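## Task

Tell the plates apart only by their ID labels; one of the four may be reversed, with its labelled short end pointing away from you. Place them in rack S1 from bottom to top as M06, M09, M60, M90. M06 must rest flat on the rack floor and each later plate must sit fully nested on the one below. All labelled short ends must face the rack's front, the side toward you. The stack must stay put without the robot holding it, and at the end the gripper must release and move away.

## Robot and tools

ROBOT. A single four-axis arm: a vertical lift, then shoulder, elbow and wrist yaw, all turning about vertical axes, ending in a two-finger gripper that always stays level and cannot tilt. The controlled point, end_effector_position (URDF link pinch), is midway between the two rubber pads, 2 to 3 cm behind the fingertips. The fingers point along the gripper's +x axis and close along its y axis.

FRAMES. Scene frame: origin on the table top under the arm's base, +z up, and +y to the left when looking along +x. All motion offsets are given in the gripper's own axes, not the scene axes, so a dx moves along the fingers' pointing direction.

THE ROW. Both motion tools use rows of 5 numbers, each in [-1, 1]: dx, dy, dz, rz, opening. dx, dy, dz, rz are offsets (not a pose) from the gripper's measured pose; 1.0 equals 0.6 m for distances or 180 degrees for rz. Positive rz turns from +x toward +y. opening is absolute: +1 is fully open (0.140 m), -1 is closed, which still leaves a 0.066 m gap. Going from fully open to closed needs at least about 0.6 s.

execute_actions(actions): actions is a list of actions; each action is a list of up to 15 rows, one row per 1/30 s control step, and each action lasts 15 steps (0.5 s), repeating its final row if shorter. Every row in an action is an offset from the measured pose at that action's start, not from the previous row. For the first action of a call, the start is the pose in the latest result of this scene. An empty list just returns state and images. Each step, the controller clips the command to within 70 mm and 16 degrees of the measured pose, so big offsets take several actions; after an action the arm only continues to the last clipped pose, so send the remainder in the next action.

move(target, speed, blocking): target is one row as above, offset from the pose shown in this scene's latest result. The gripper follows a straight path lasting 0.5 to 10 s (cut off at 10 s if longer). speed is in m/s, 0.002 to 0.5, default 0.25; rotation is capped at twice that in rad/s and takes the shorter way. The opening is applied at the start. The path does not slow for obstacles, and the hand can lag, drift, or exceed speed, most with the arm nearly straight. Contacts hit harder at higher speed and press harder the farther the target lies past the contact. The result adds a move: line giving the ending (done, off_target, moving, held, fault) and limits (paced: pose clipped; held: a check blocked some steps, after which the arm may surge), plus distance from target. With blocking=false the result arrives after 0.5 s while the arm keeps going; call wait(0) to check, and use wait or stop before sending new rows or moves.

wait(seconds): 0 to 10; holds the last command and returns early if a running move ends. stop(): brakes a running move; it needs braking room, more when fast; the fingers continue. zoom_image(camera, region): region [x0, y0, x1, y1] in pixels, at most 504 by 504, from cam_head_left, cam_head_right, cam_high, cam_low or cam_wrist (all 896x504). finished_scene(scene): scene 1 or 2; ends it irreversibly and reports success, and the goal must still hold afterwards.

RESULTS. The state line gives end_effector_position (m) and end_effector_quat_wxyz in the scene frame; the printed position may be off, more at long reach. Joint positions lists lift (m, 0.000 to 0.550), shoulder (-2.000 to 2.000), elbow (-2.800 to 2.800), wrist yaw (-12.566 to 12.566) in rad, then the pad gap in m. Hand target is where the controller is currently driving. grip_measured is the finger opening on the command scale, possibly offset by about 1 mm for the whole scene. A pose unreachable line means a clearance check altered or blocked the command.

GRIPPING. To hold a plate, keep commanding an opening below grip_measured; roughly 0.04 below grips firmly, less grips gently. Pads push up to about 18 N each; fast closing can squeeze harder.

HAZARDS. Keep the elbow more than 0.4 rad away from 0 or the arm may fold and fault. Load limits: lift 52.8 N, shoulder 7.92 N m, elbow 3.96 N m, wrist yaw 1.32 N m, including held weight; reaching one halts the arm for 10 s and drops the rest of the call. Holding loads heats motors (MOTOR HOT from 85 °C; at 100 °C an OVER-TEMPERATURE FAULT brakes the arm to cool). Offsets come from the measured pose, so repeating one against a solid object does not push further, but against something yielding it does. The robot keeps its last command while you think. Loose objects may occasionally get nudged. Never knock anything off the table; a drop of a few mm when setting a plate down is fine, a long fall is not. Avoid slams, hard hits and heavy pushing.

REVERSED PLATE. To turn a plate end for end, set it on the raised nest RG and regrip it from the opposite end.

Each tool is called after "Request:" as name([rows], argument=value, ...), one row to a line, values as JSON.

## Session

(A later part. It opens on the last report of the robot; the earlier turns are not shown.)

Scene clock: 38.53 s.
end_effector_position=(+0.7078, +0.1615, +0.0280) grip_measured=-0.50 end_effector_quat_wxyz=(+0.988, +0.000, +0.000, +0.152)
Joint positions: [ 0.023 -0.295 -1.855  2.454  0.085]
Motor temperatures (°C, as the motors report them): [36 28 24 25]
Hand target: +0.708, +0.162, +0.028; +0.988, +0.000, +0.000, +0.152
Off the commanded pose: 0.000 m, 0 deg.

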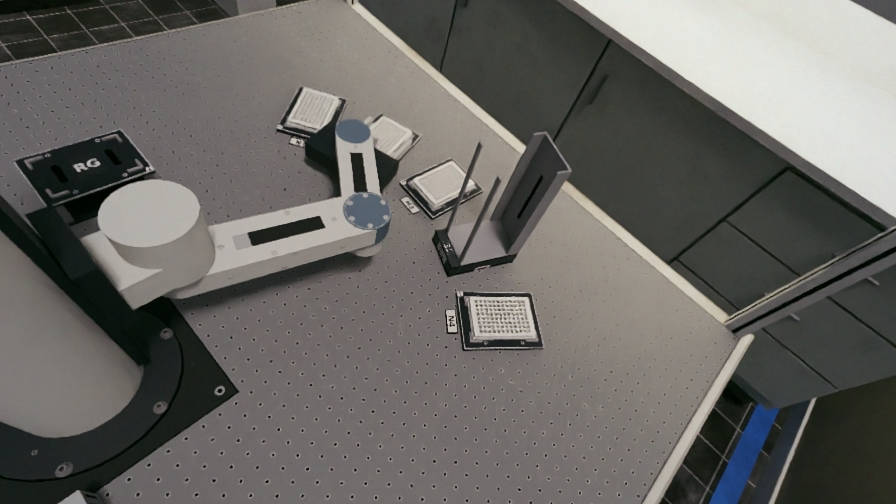

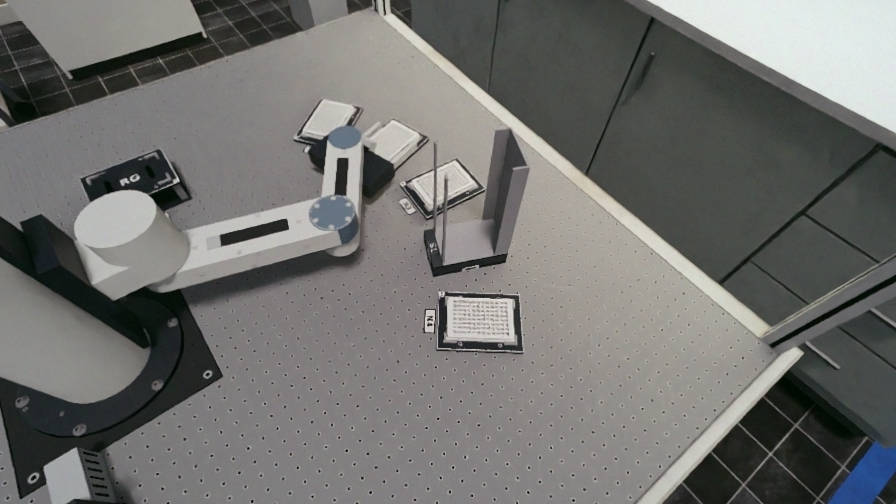

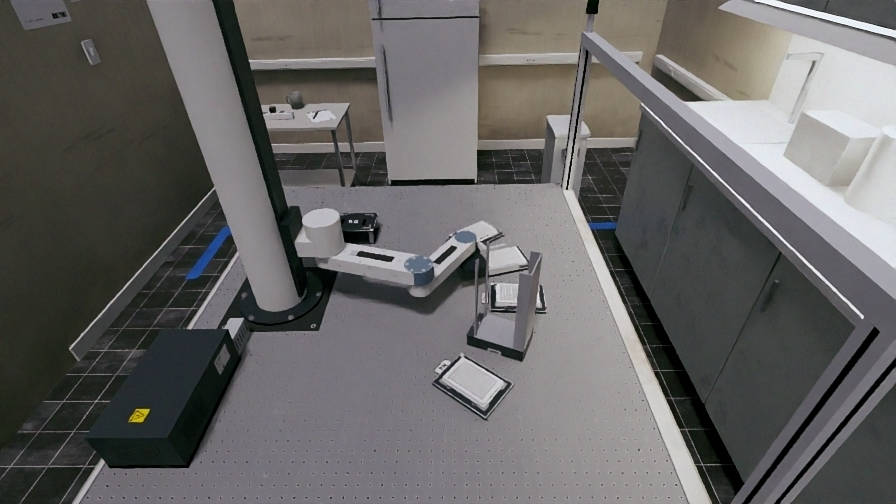

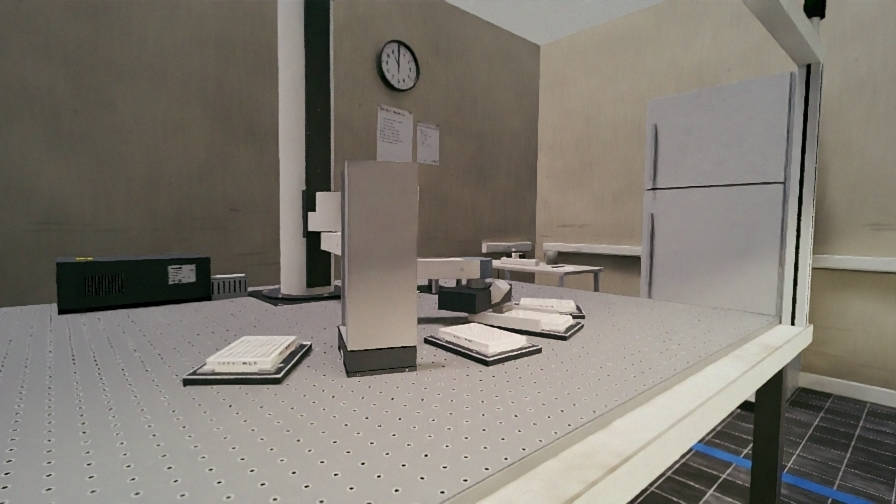

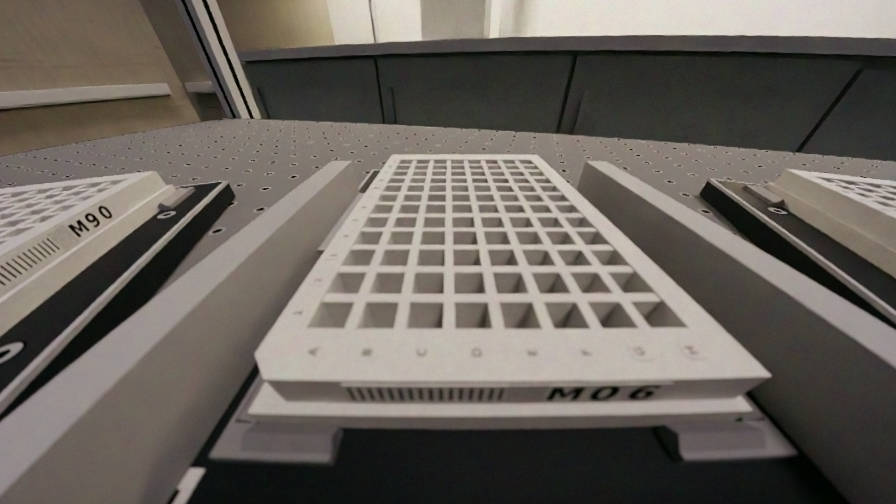

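Request:
move(target=[0,0,0.02,0,-0.56], speed=0.03)

Request:
move(target=[0,0,0.5,0,-0.56], speed=0.4)

Request:
move(target=[-0.1834,-0.54,0,-0.2024,-0.56], speed=0.35)

Scene clock: 46.60 s.
end_effector_position=(+0.7078, +0.1615, +0.0400) grip_measured=-0.50 end_effector_quat_wxyz=(+0.988, +0.000, +0.000, +0.152)
Joint positions: [ 0.035 -0.295 -1.855  2.454  0.085]
Motor temperatures (°C, as the motors report them): [36 28 24 25]
Hand target: +0.708, +0.161, +0.040; +0.988, +0.000, +0.000, +0.152
Off the commanded pose: 0.000 m, 0 deg.
move: done

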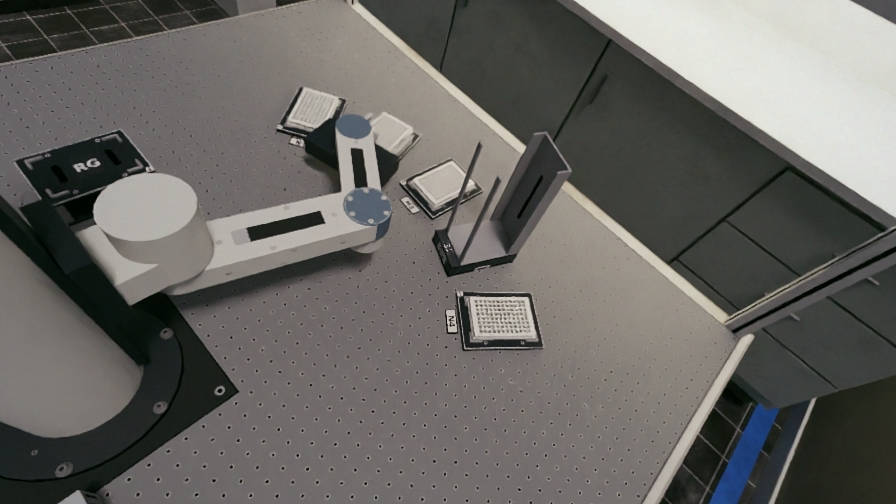

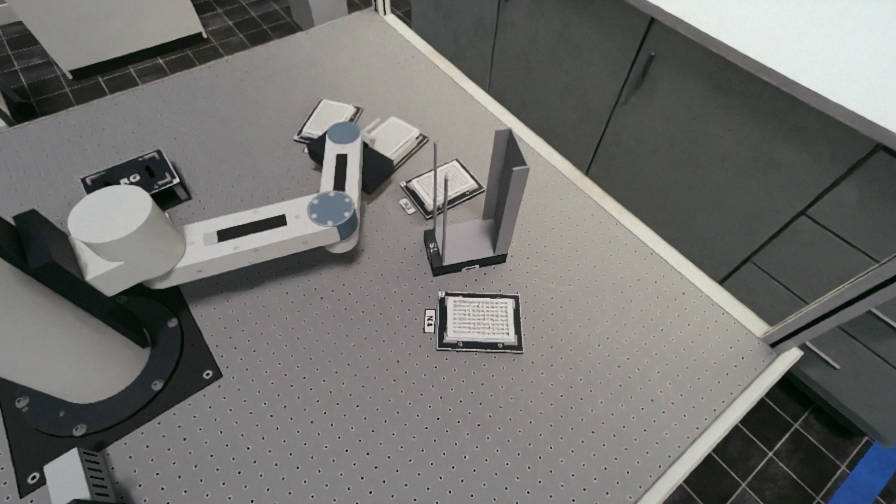

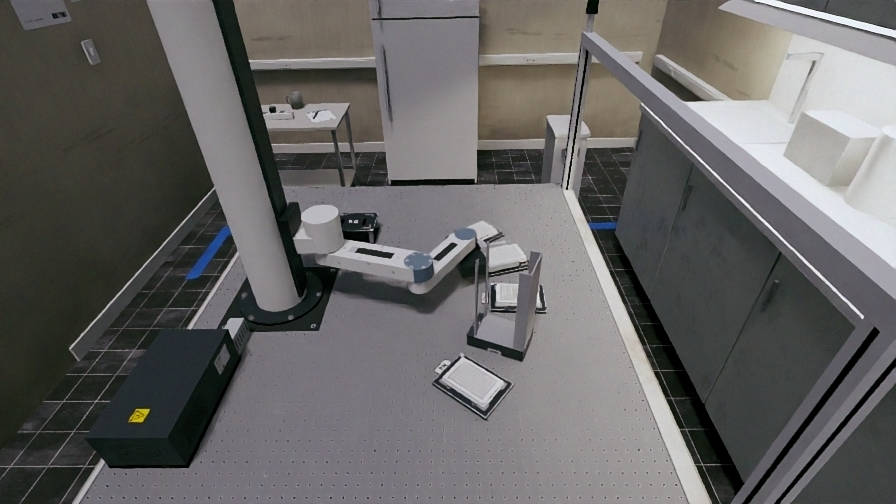

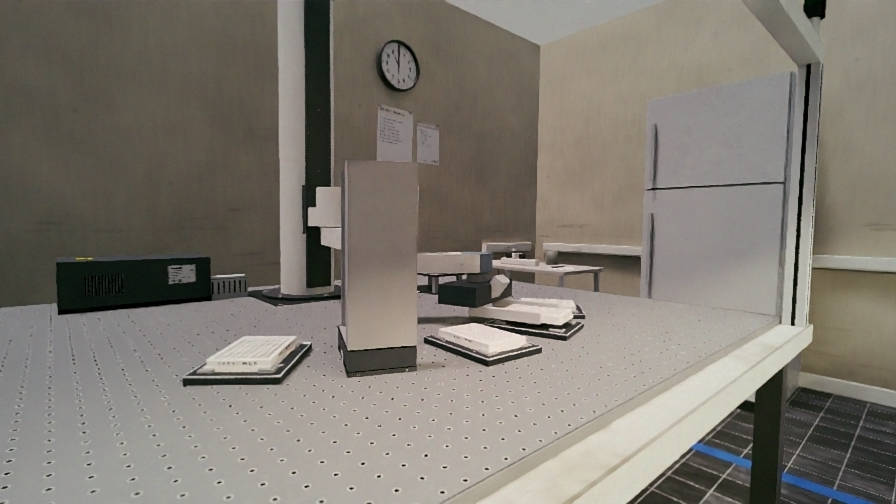

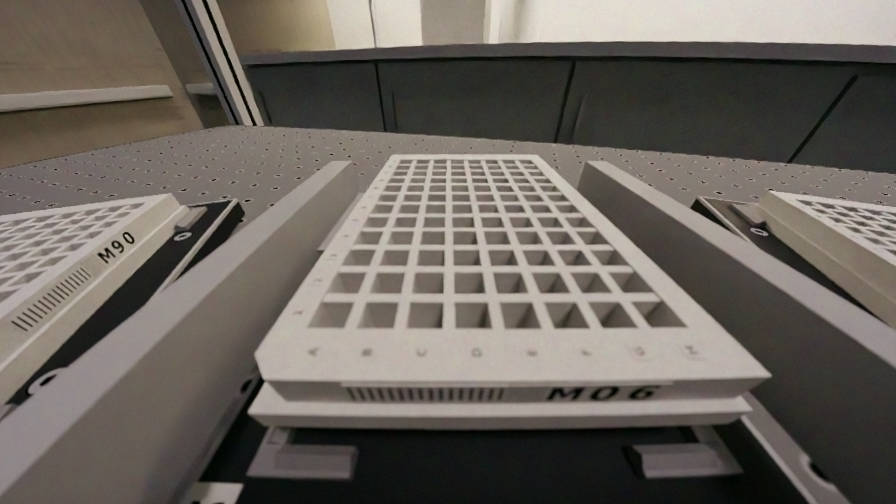

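Scene clock: 47.90 s.
end_effector_position=(+0.7078, +0.1615, +0.3400) grip_measured=-0.50 end_effector_quat_wxyz=(+0.988, +0.000, +0.000, +0.152)
Joint positions: [ 0.335 -0.295 -1.855  2.454  0.085]
Motor temperatures (°C, as the motors report them): [36 28 24 25]
Hand target: +0.708, +0.161, +0.340; +0.988, +0.000, +0.000, +0.152
Off the commanded pose: 0.000 m, 0 deg.
move: done

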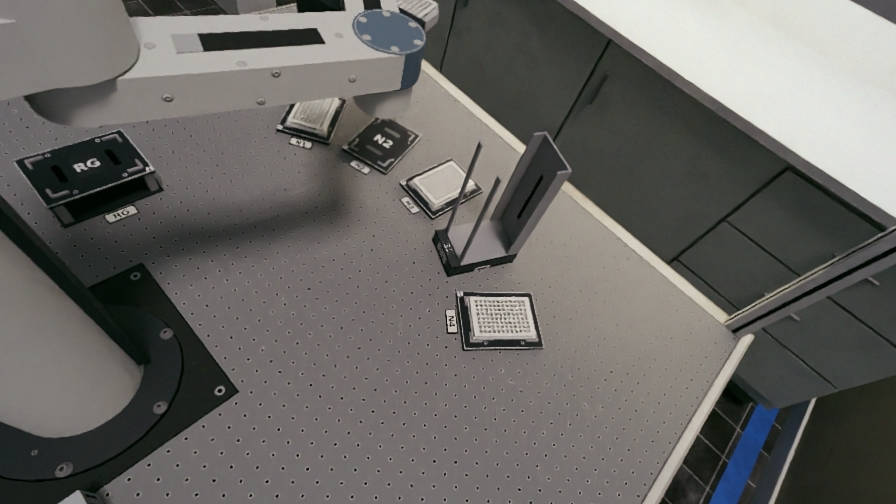

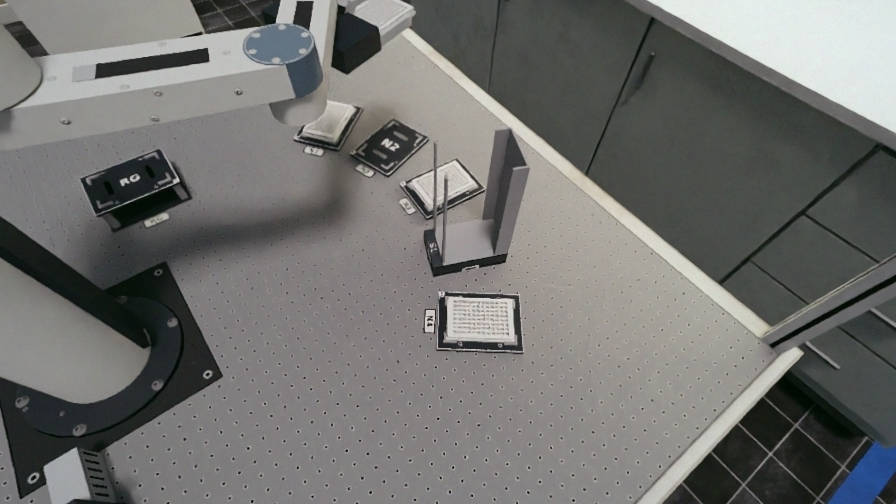

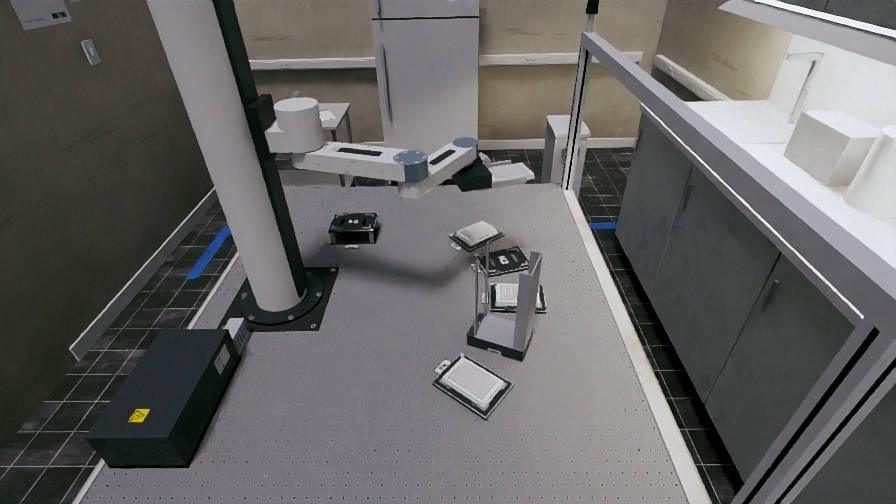

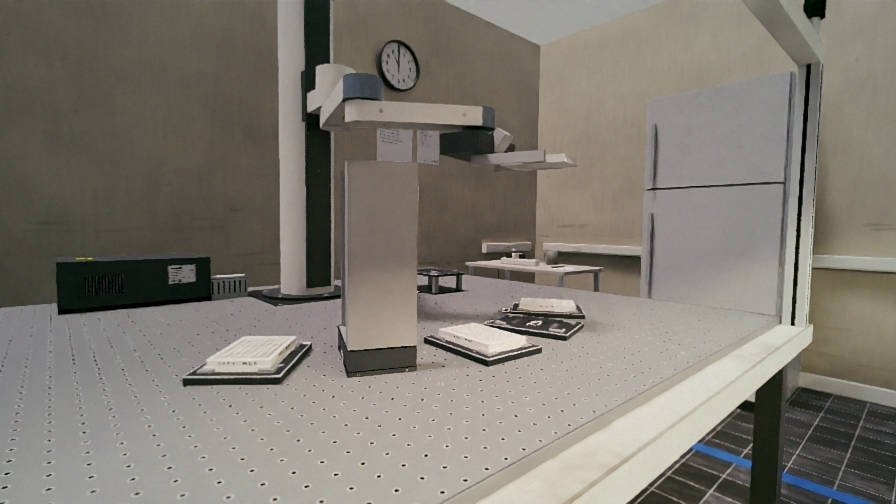

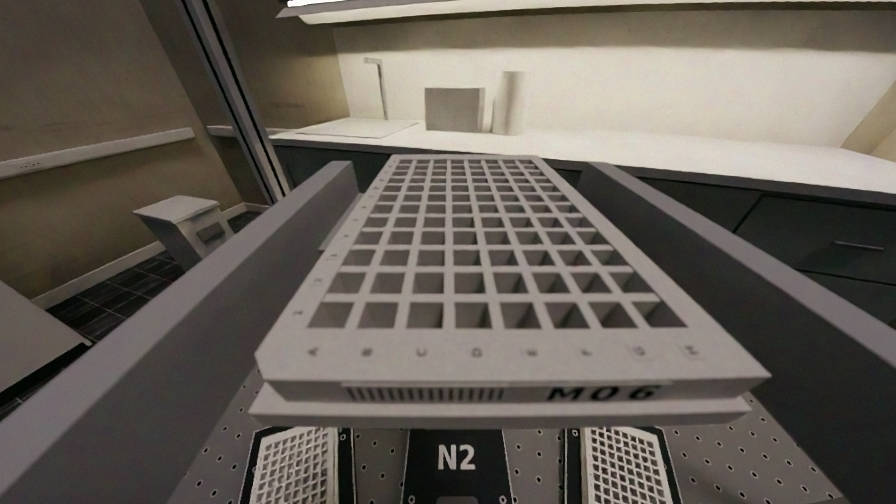

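Scene clock: 49.27 s.
end_effector_position=(+0.6996, -0.1808, +0.3400) grip_measured=-0.50 end_effector_quat_wxyz=(+0.986, +0.000, +0.000, -0.165)
Joint positions: [ 0.335 -0.923 -1.843  2.434  0.085]
Motor temperatures (°C, as the motors report them): [36 28 24 25]
Hand target: +0.700, -0.181, +0.340; +0.986, +0.000, +0.000, -0.165
Off the commanded pose: 0.000 m, 0 deg.
move: done

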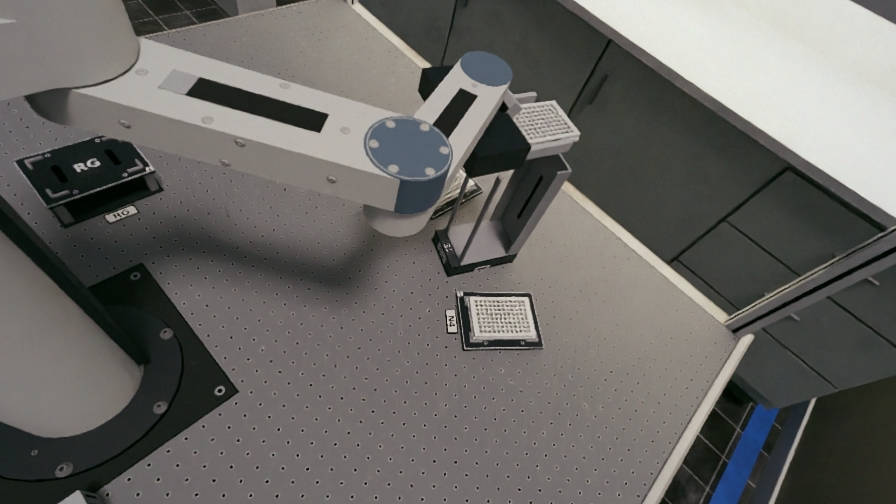

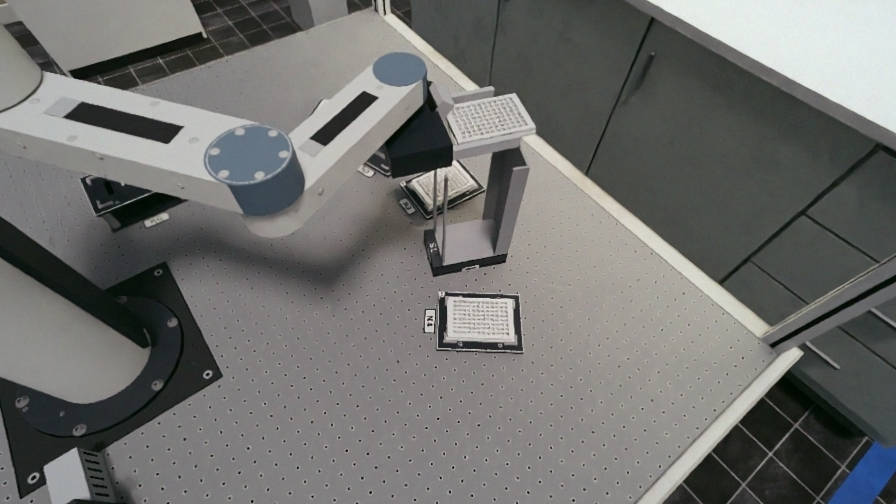

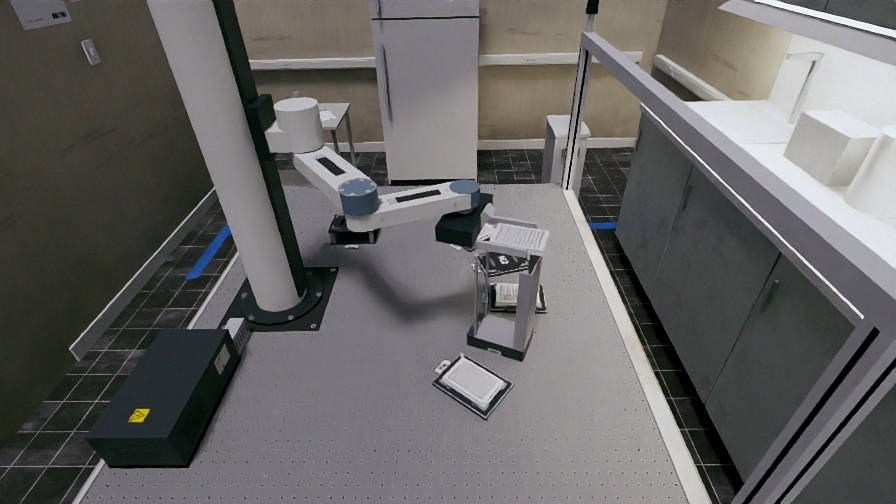

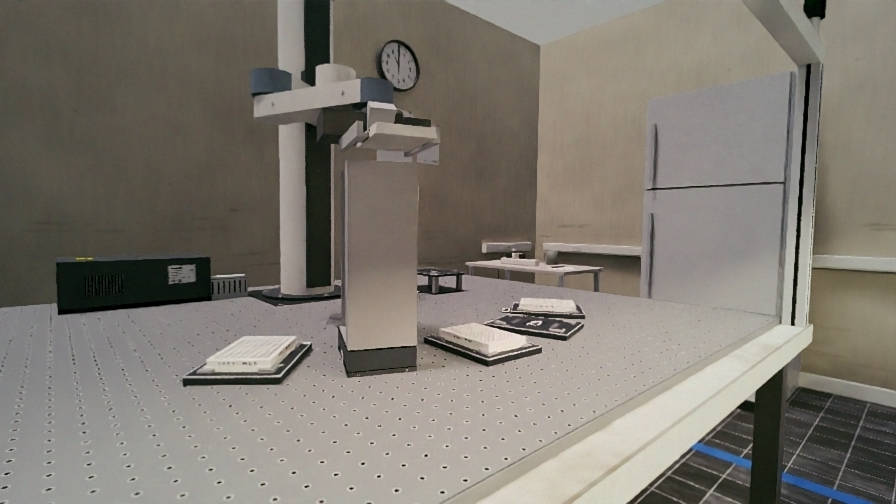

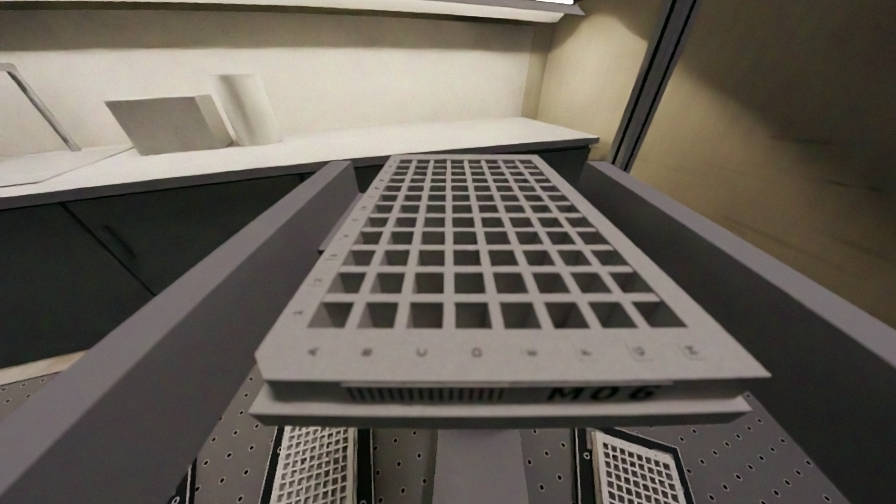

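Request:
move(target=[-0.013,-0.034,-0.02,-0.004,-0.56], speed=0.08)

Scene clock: 53.67 s.
end_effector_position=(+0.6855, -0.1977, +0.3280) grip_measured=-0.50 end_effector_quat_wxyz=(+0.985, +0.000, +0.000, -0.172)
Joint positions: [ 0.323 -0.989 -1.796  2.44   0.085]
Motor temperatures (°C, as the motors report them): [36 28 24 25]
Hand target: +0.686, -0.198, +0.328; +0.985, +0.000, +0.000, -0.171
Off the commanded pose: 0.000 m, 0 deg.
move: done

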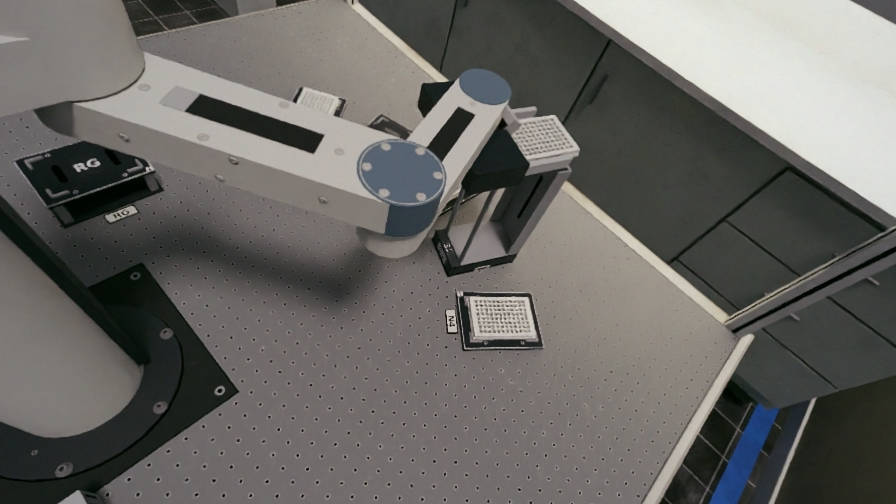

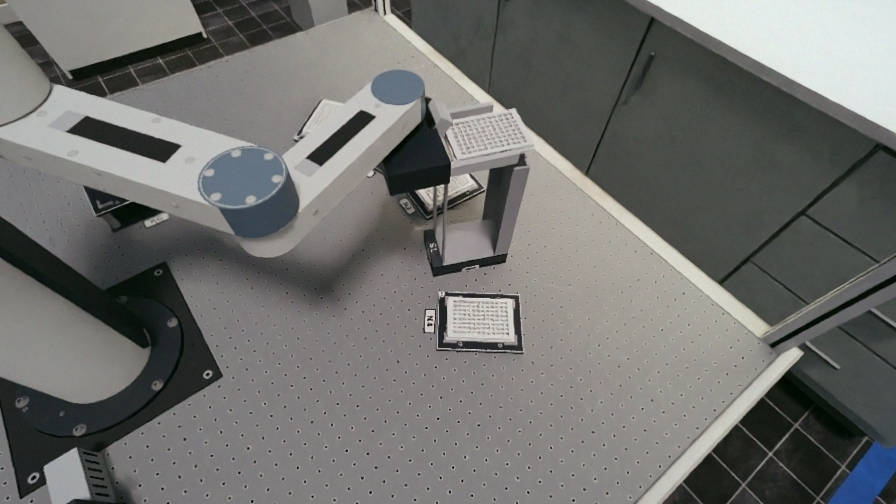

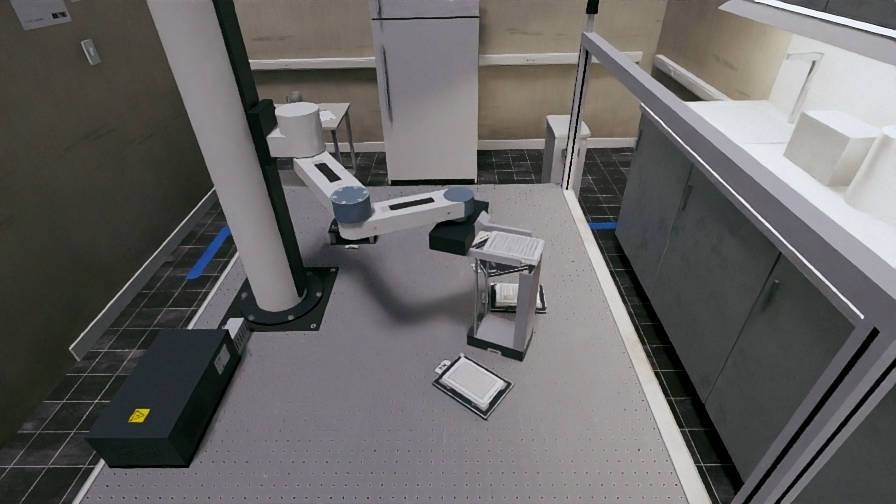

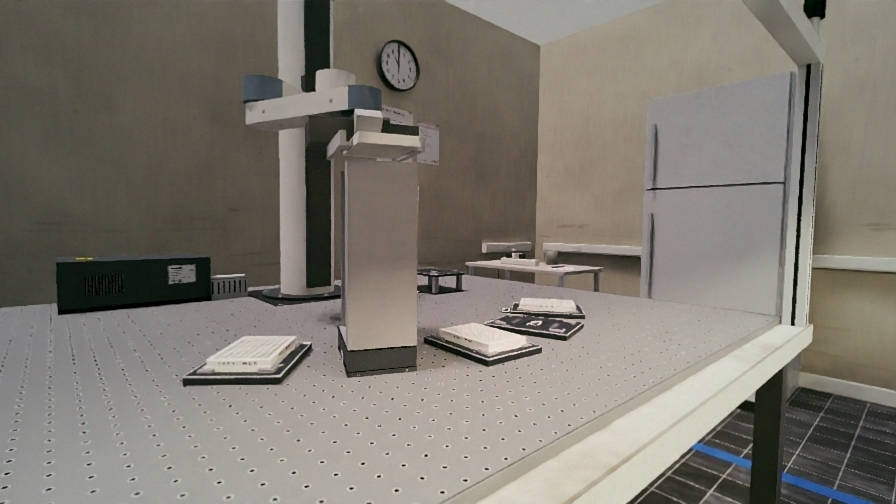

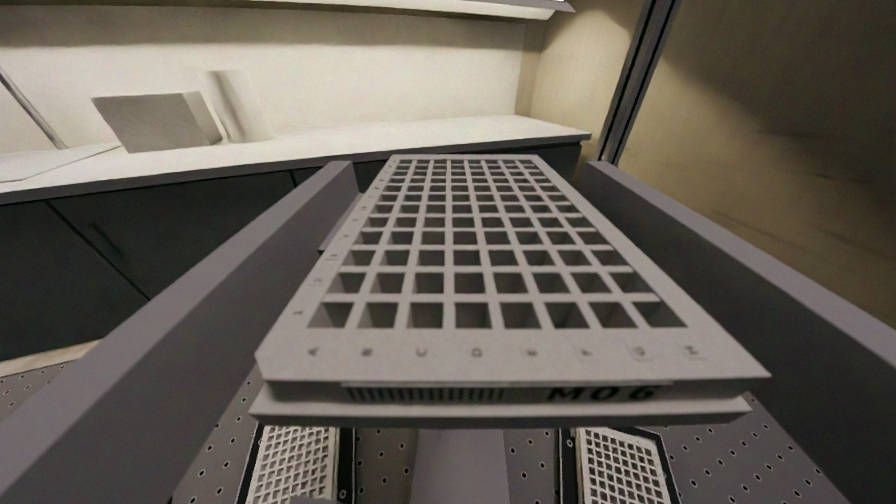

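Request:
move(target=[-0.015,0,0,0,-0.56], speed=0.05)

Request:
zoom_image(camera="cam_wrist", region=[240,390,744,504])

Request:
zoom_image(camera="cam_low", region=[310,110,450,190])

Scene clock: 60.73 s.
end_effector_position=(+0.6771, -0.1946, +0.3280) grip_measured=-0.50 end_effector_quat_wxyz=(+0.985, +0.000, +0.000, -0.172)
Joint positions: [ 0.323 -1.014 -1.741  2.41   0.085]
Motor temperatures (°C, as the motors report them): [36 28 24 25]
Hand target: +0.677, -0.195, +0.328; +0.985, +0.000, +0.000, -0.172
Off the commanded pose: 0.000 m, 0 deg.
move: done

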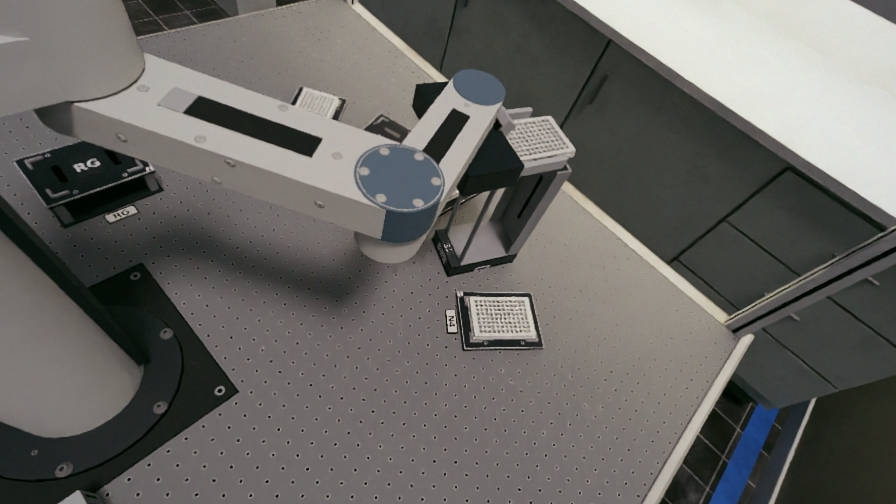

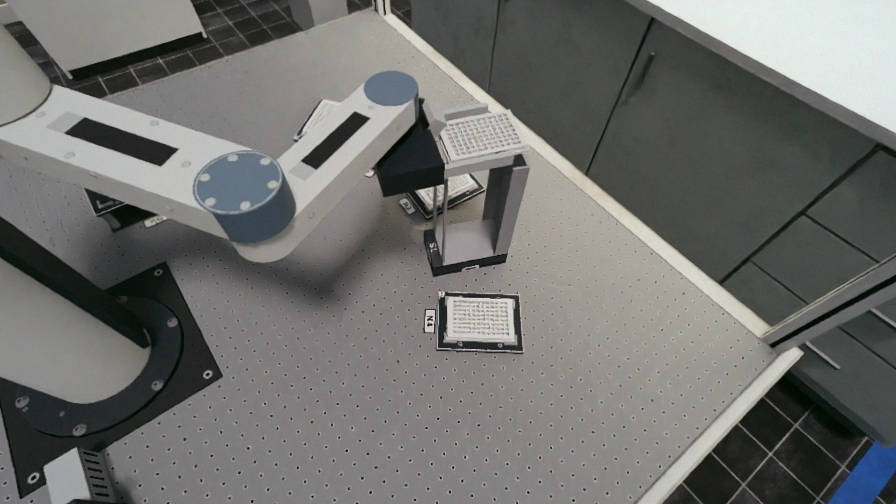

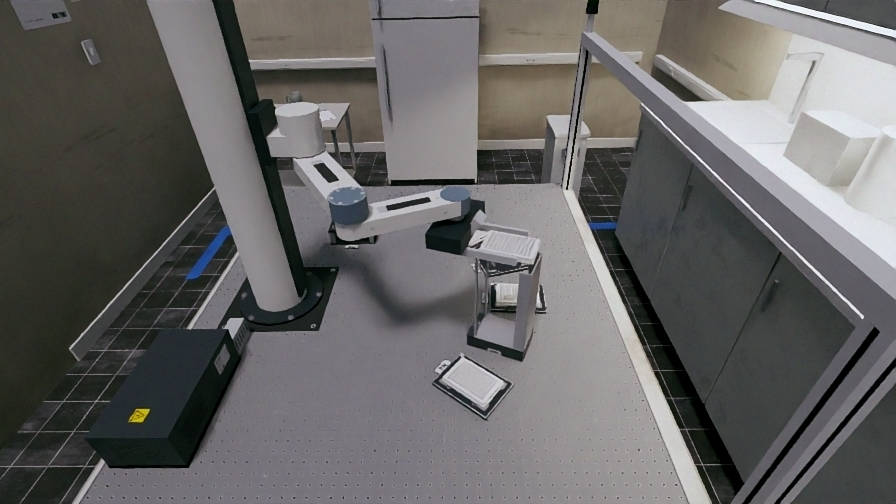

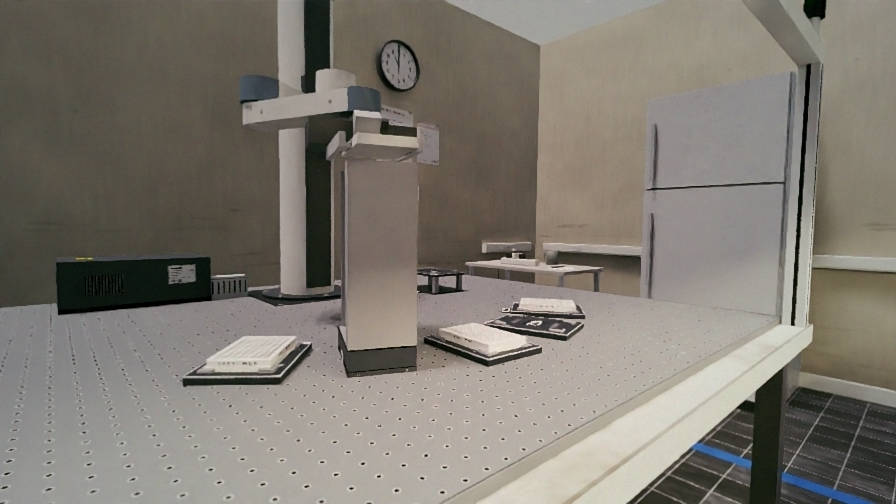

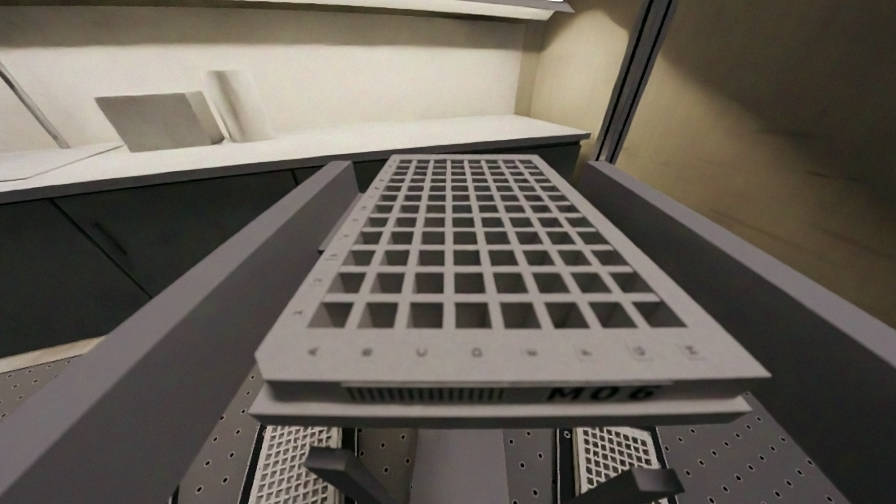

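Region (240, 390, 744, 504) of cam_wrist's 896x504 image, scaled by 1.000; it fills the top 114 rows of this view, and the rest is white.

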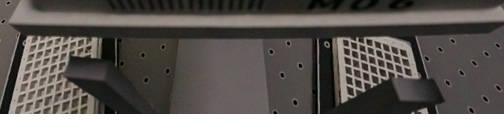

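Region (310, 110, 450, 190) of cam_low's 896x504 image, scaled by 3.600, with more detail than that image has; it fills the top 288 rows of this view, and the rest is white.

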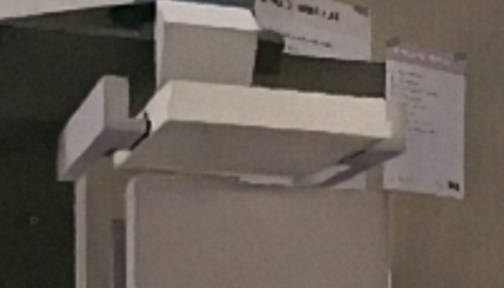

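Request:
move(target=[0,-0.006,-0.008,-0.0155,-0.56], speed=0.05)

Scene clock: 73.07 s.
end_effector_position=(+0.6758, -0.1980, +0.3232) grip_measured=-0.50 end_effector_quat_wxyz=(+0.981, +0.000, +0.000, -0.195)
Joint positions: [ 0.318 -1.006 -1.742  2.354  0.085]
Motor temperatures (°C, as the motors report them): [36 28 24 25]
Hand target: +0.676, -0.198, +0.323; +0.981, +0.000, +0.000, -0.196
Off the commanded pose: 0.000 m, 0 deg.
move: done

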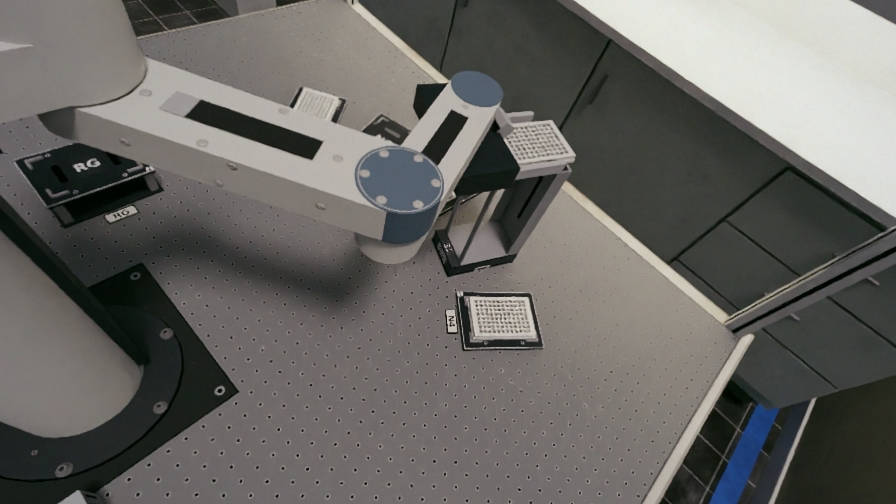

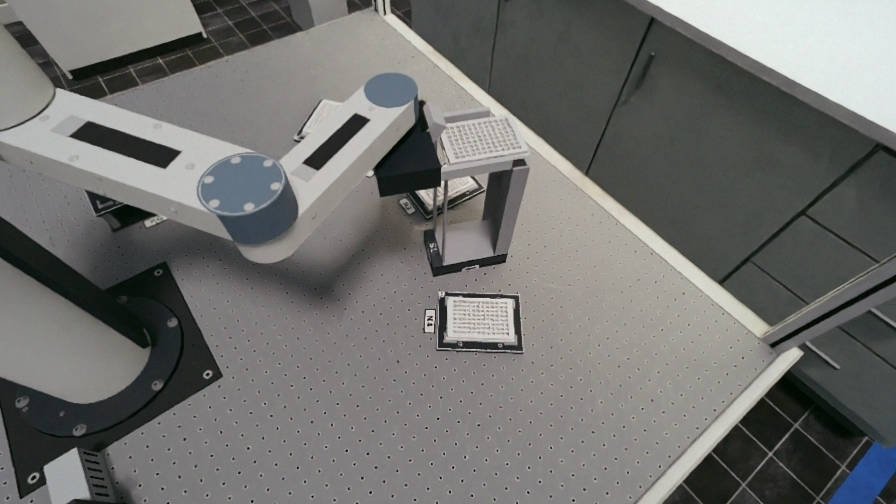

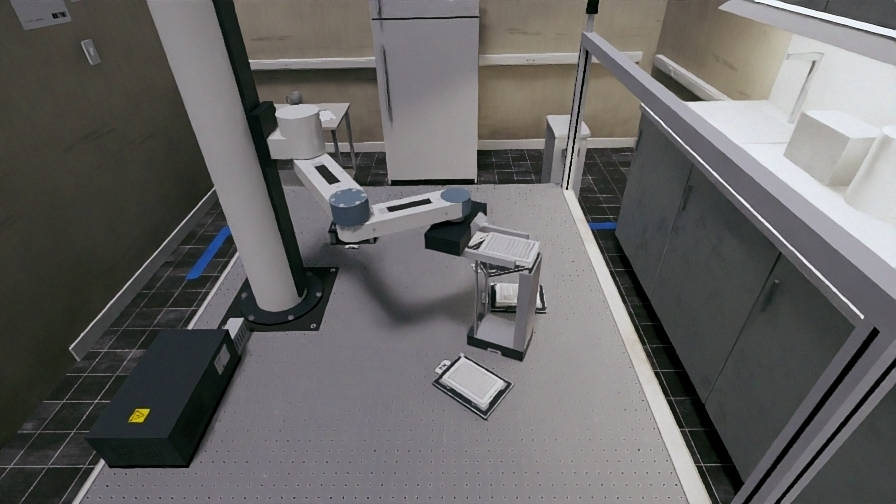

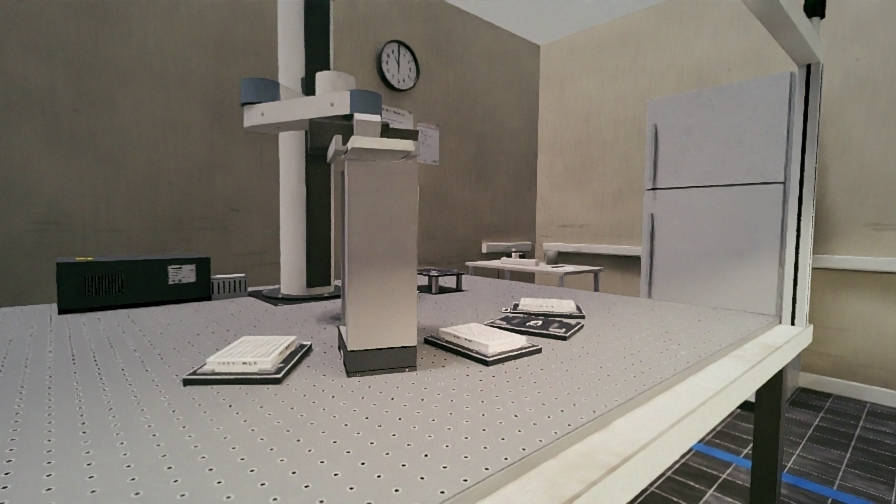

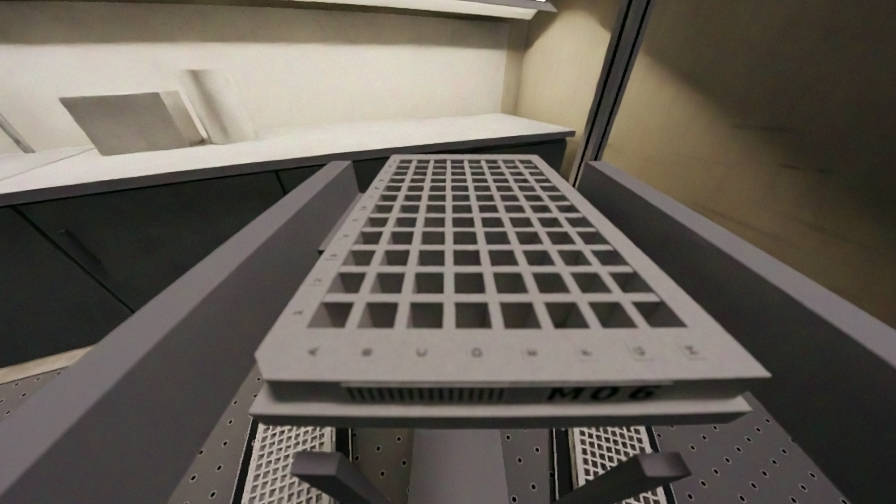

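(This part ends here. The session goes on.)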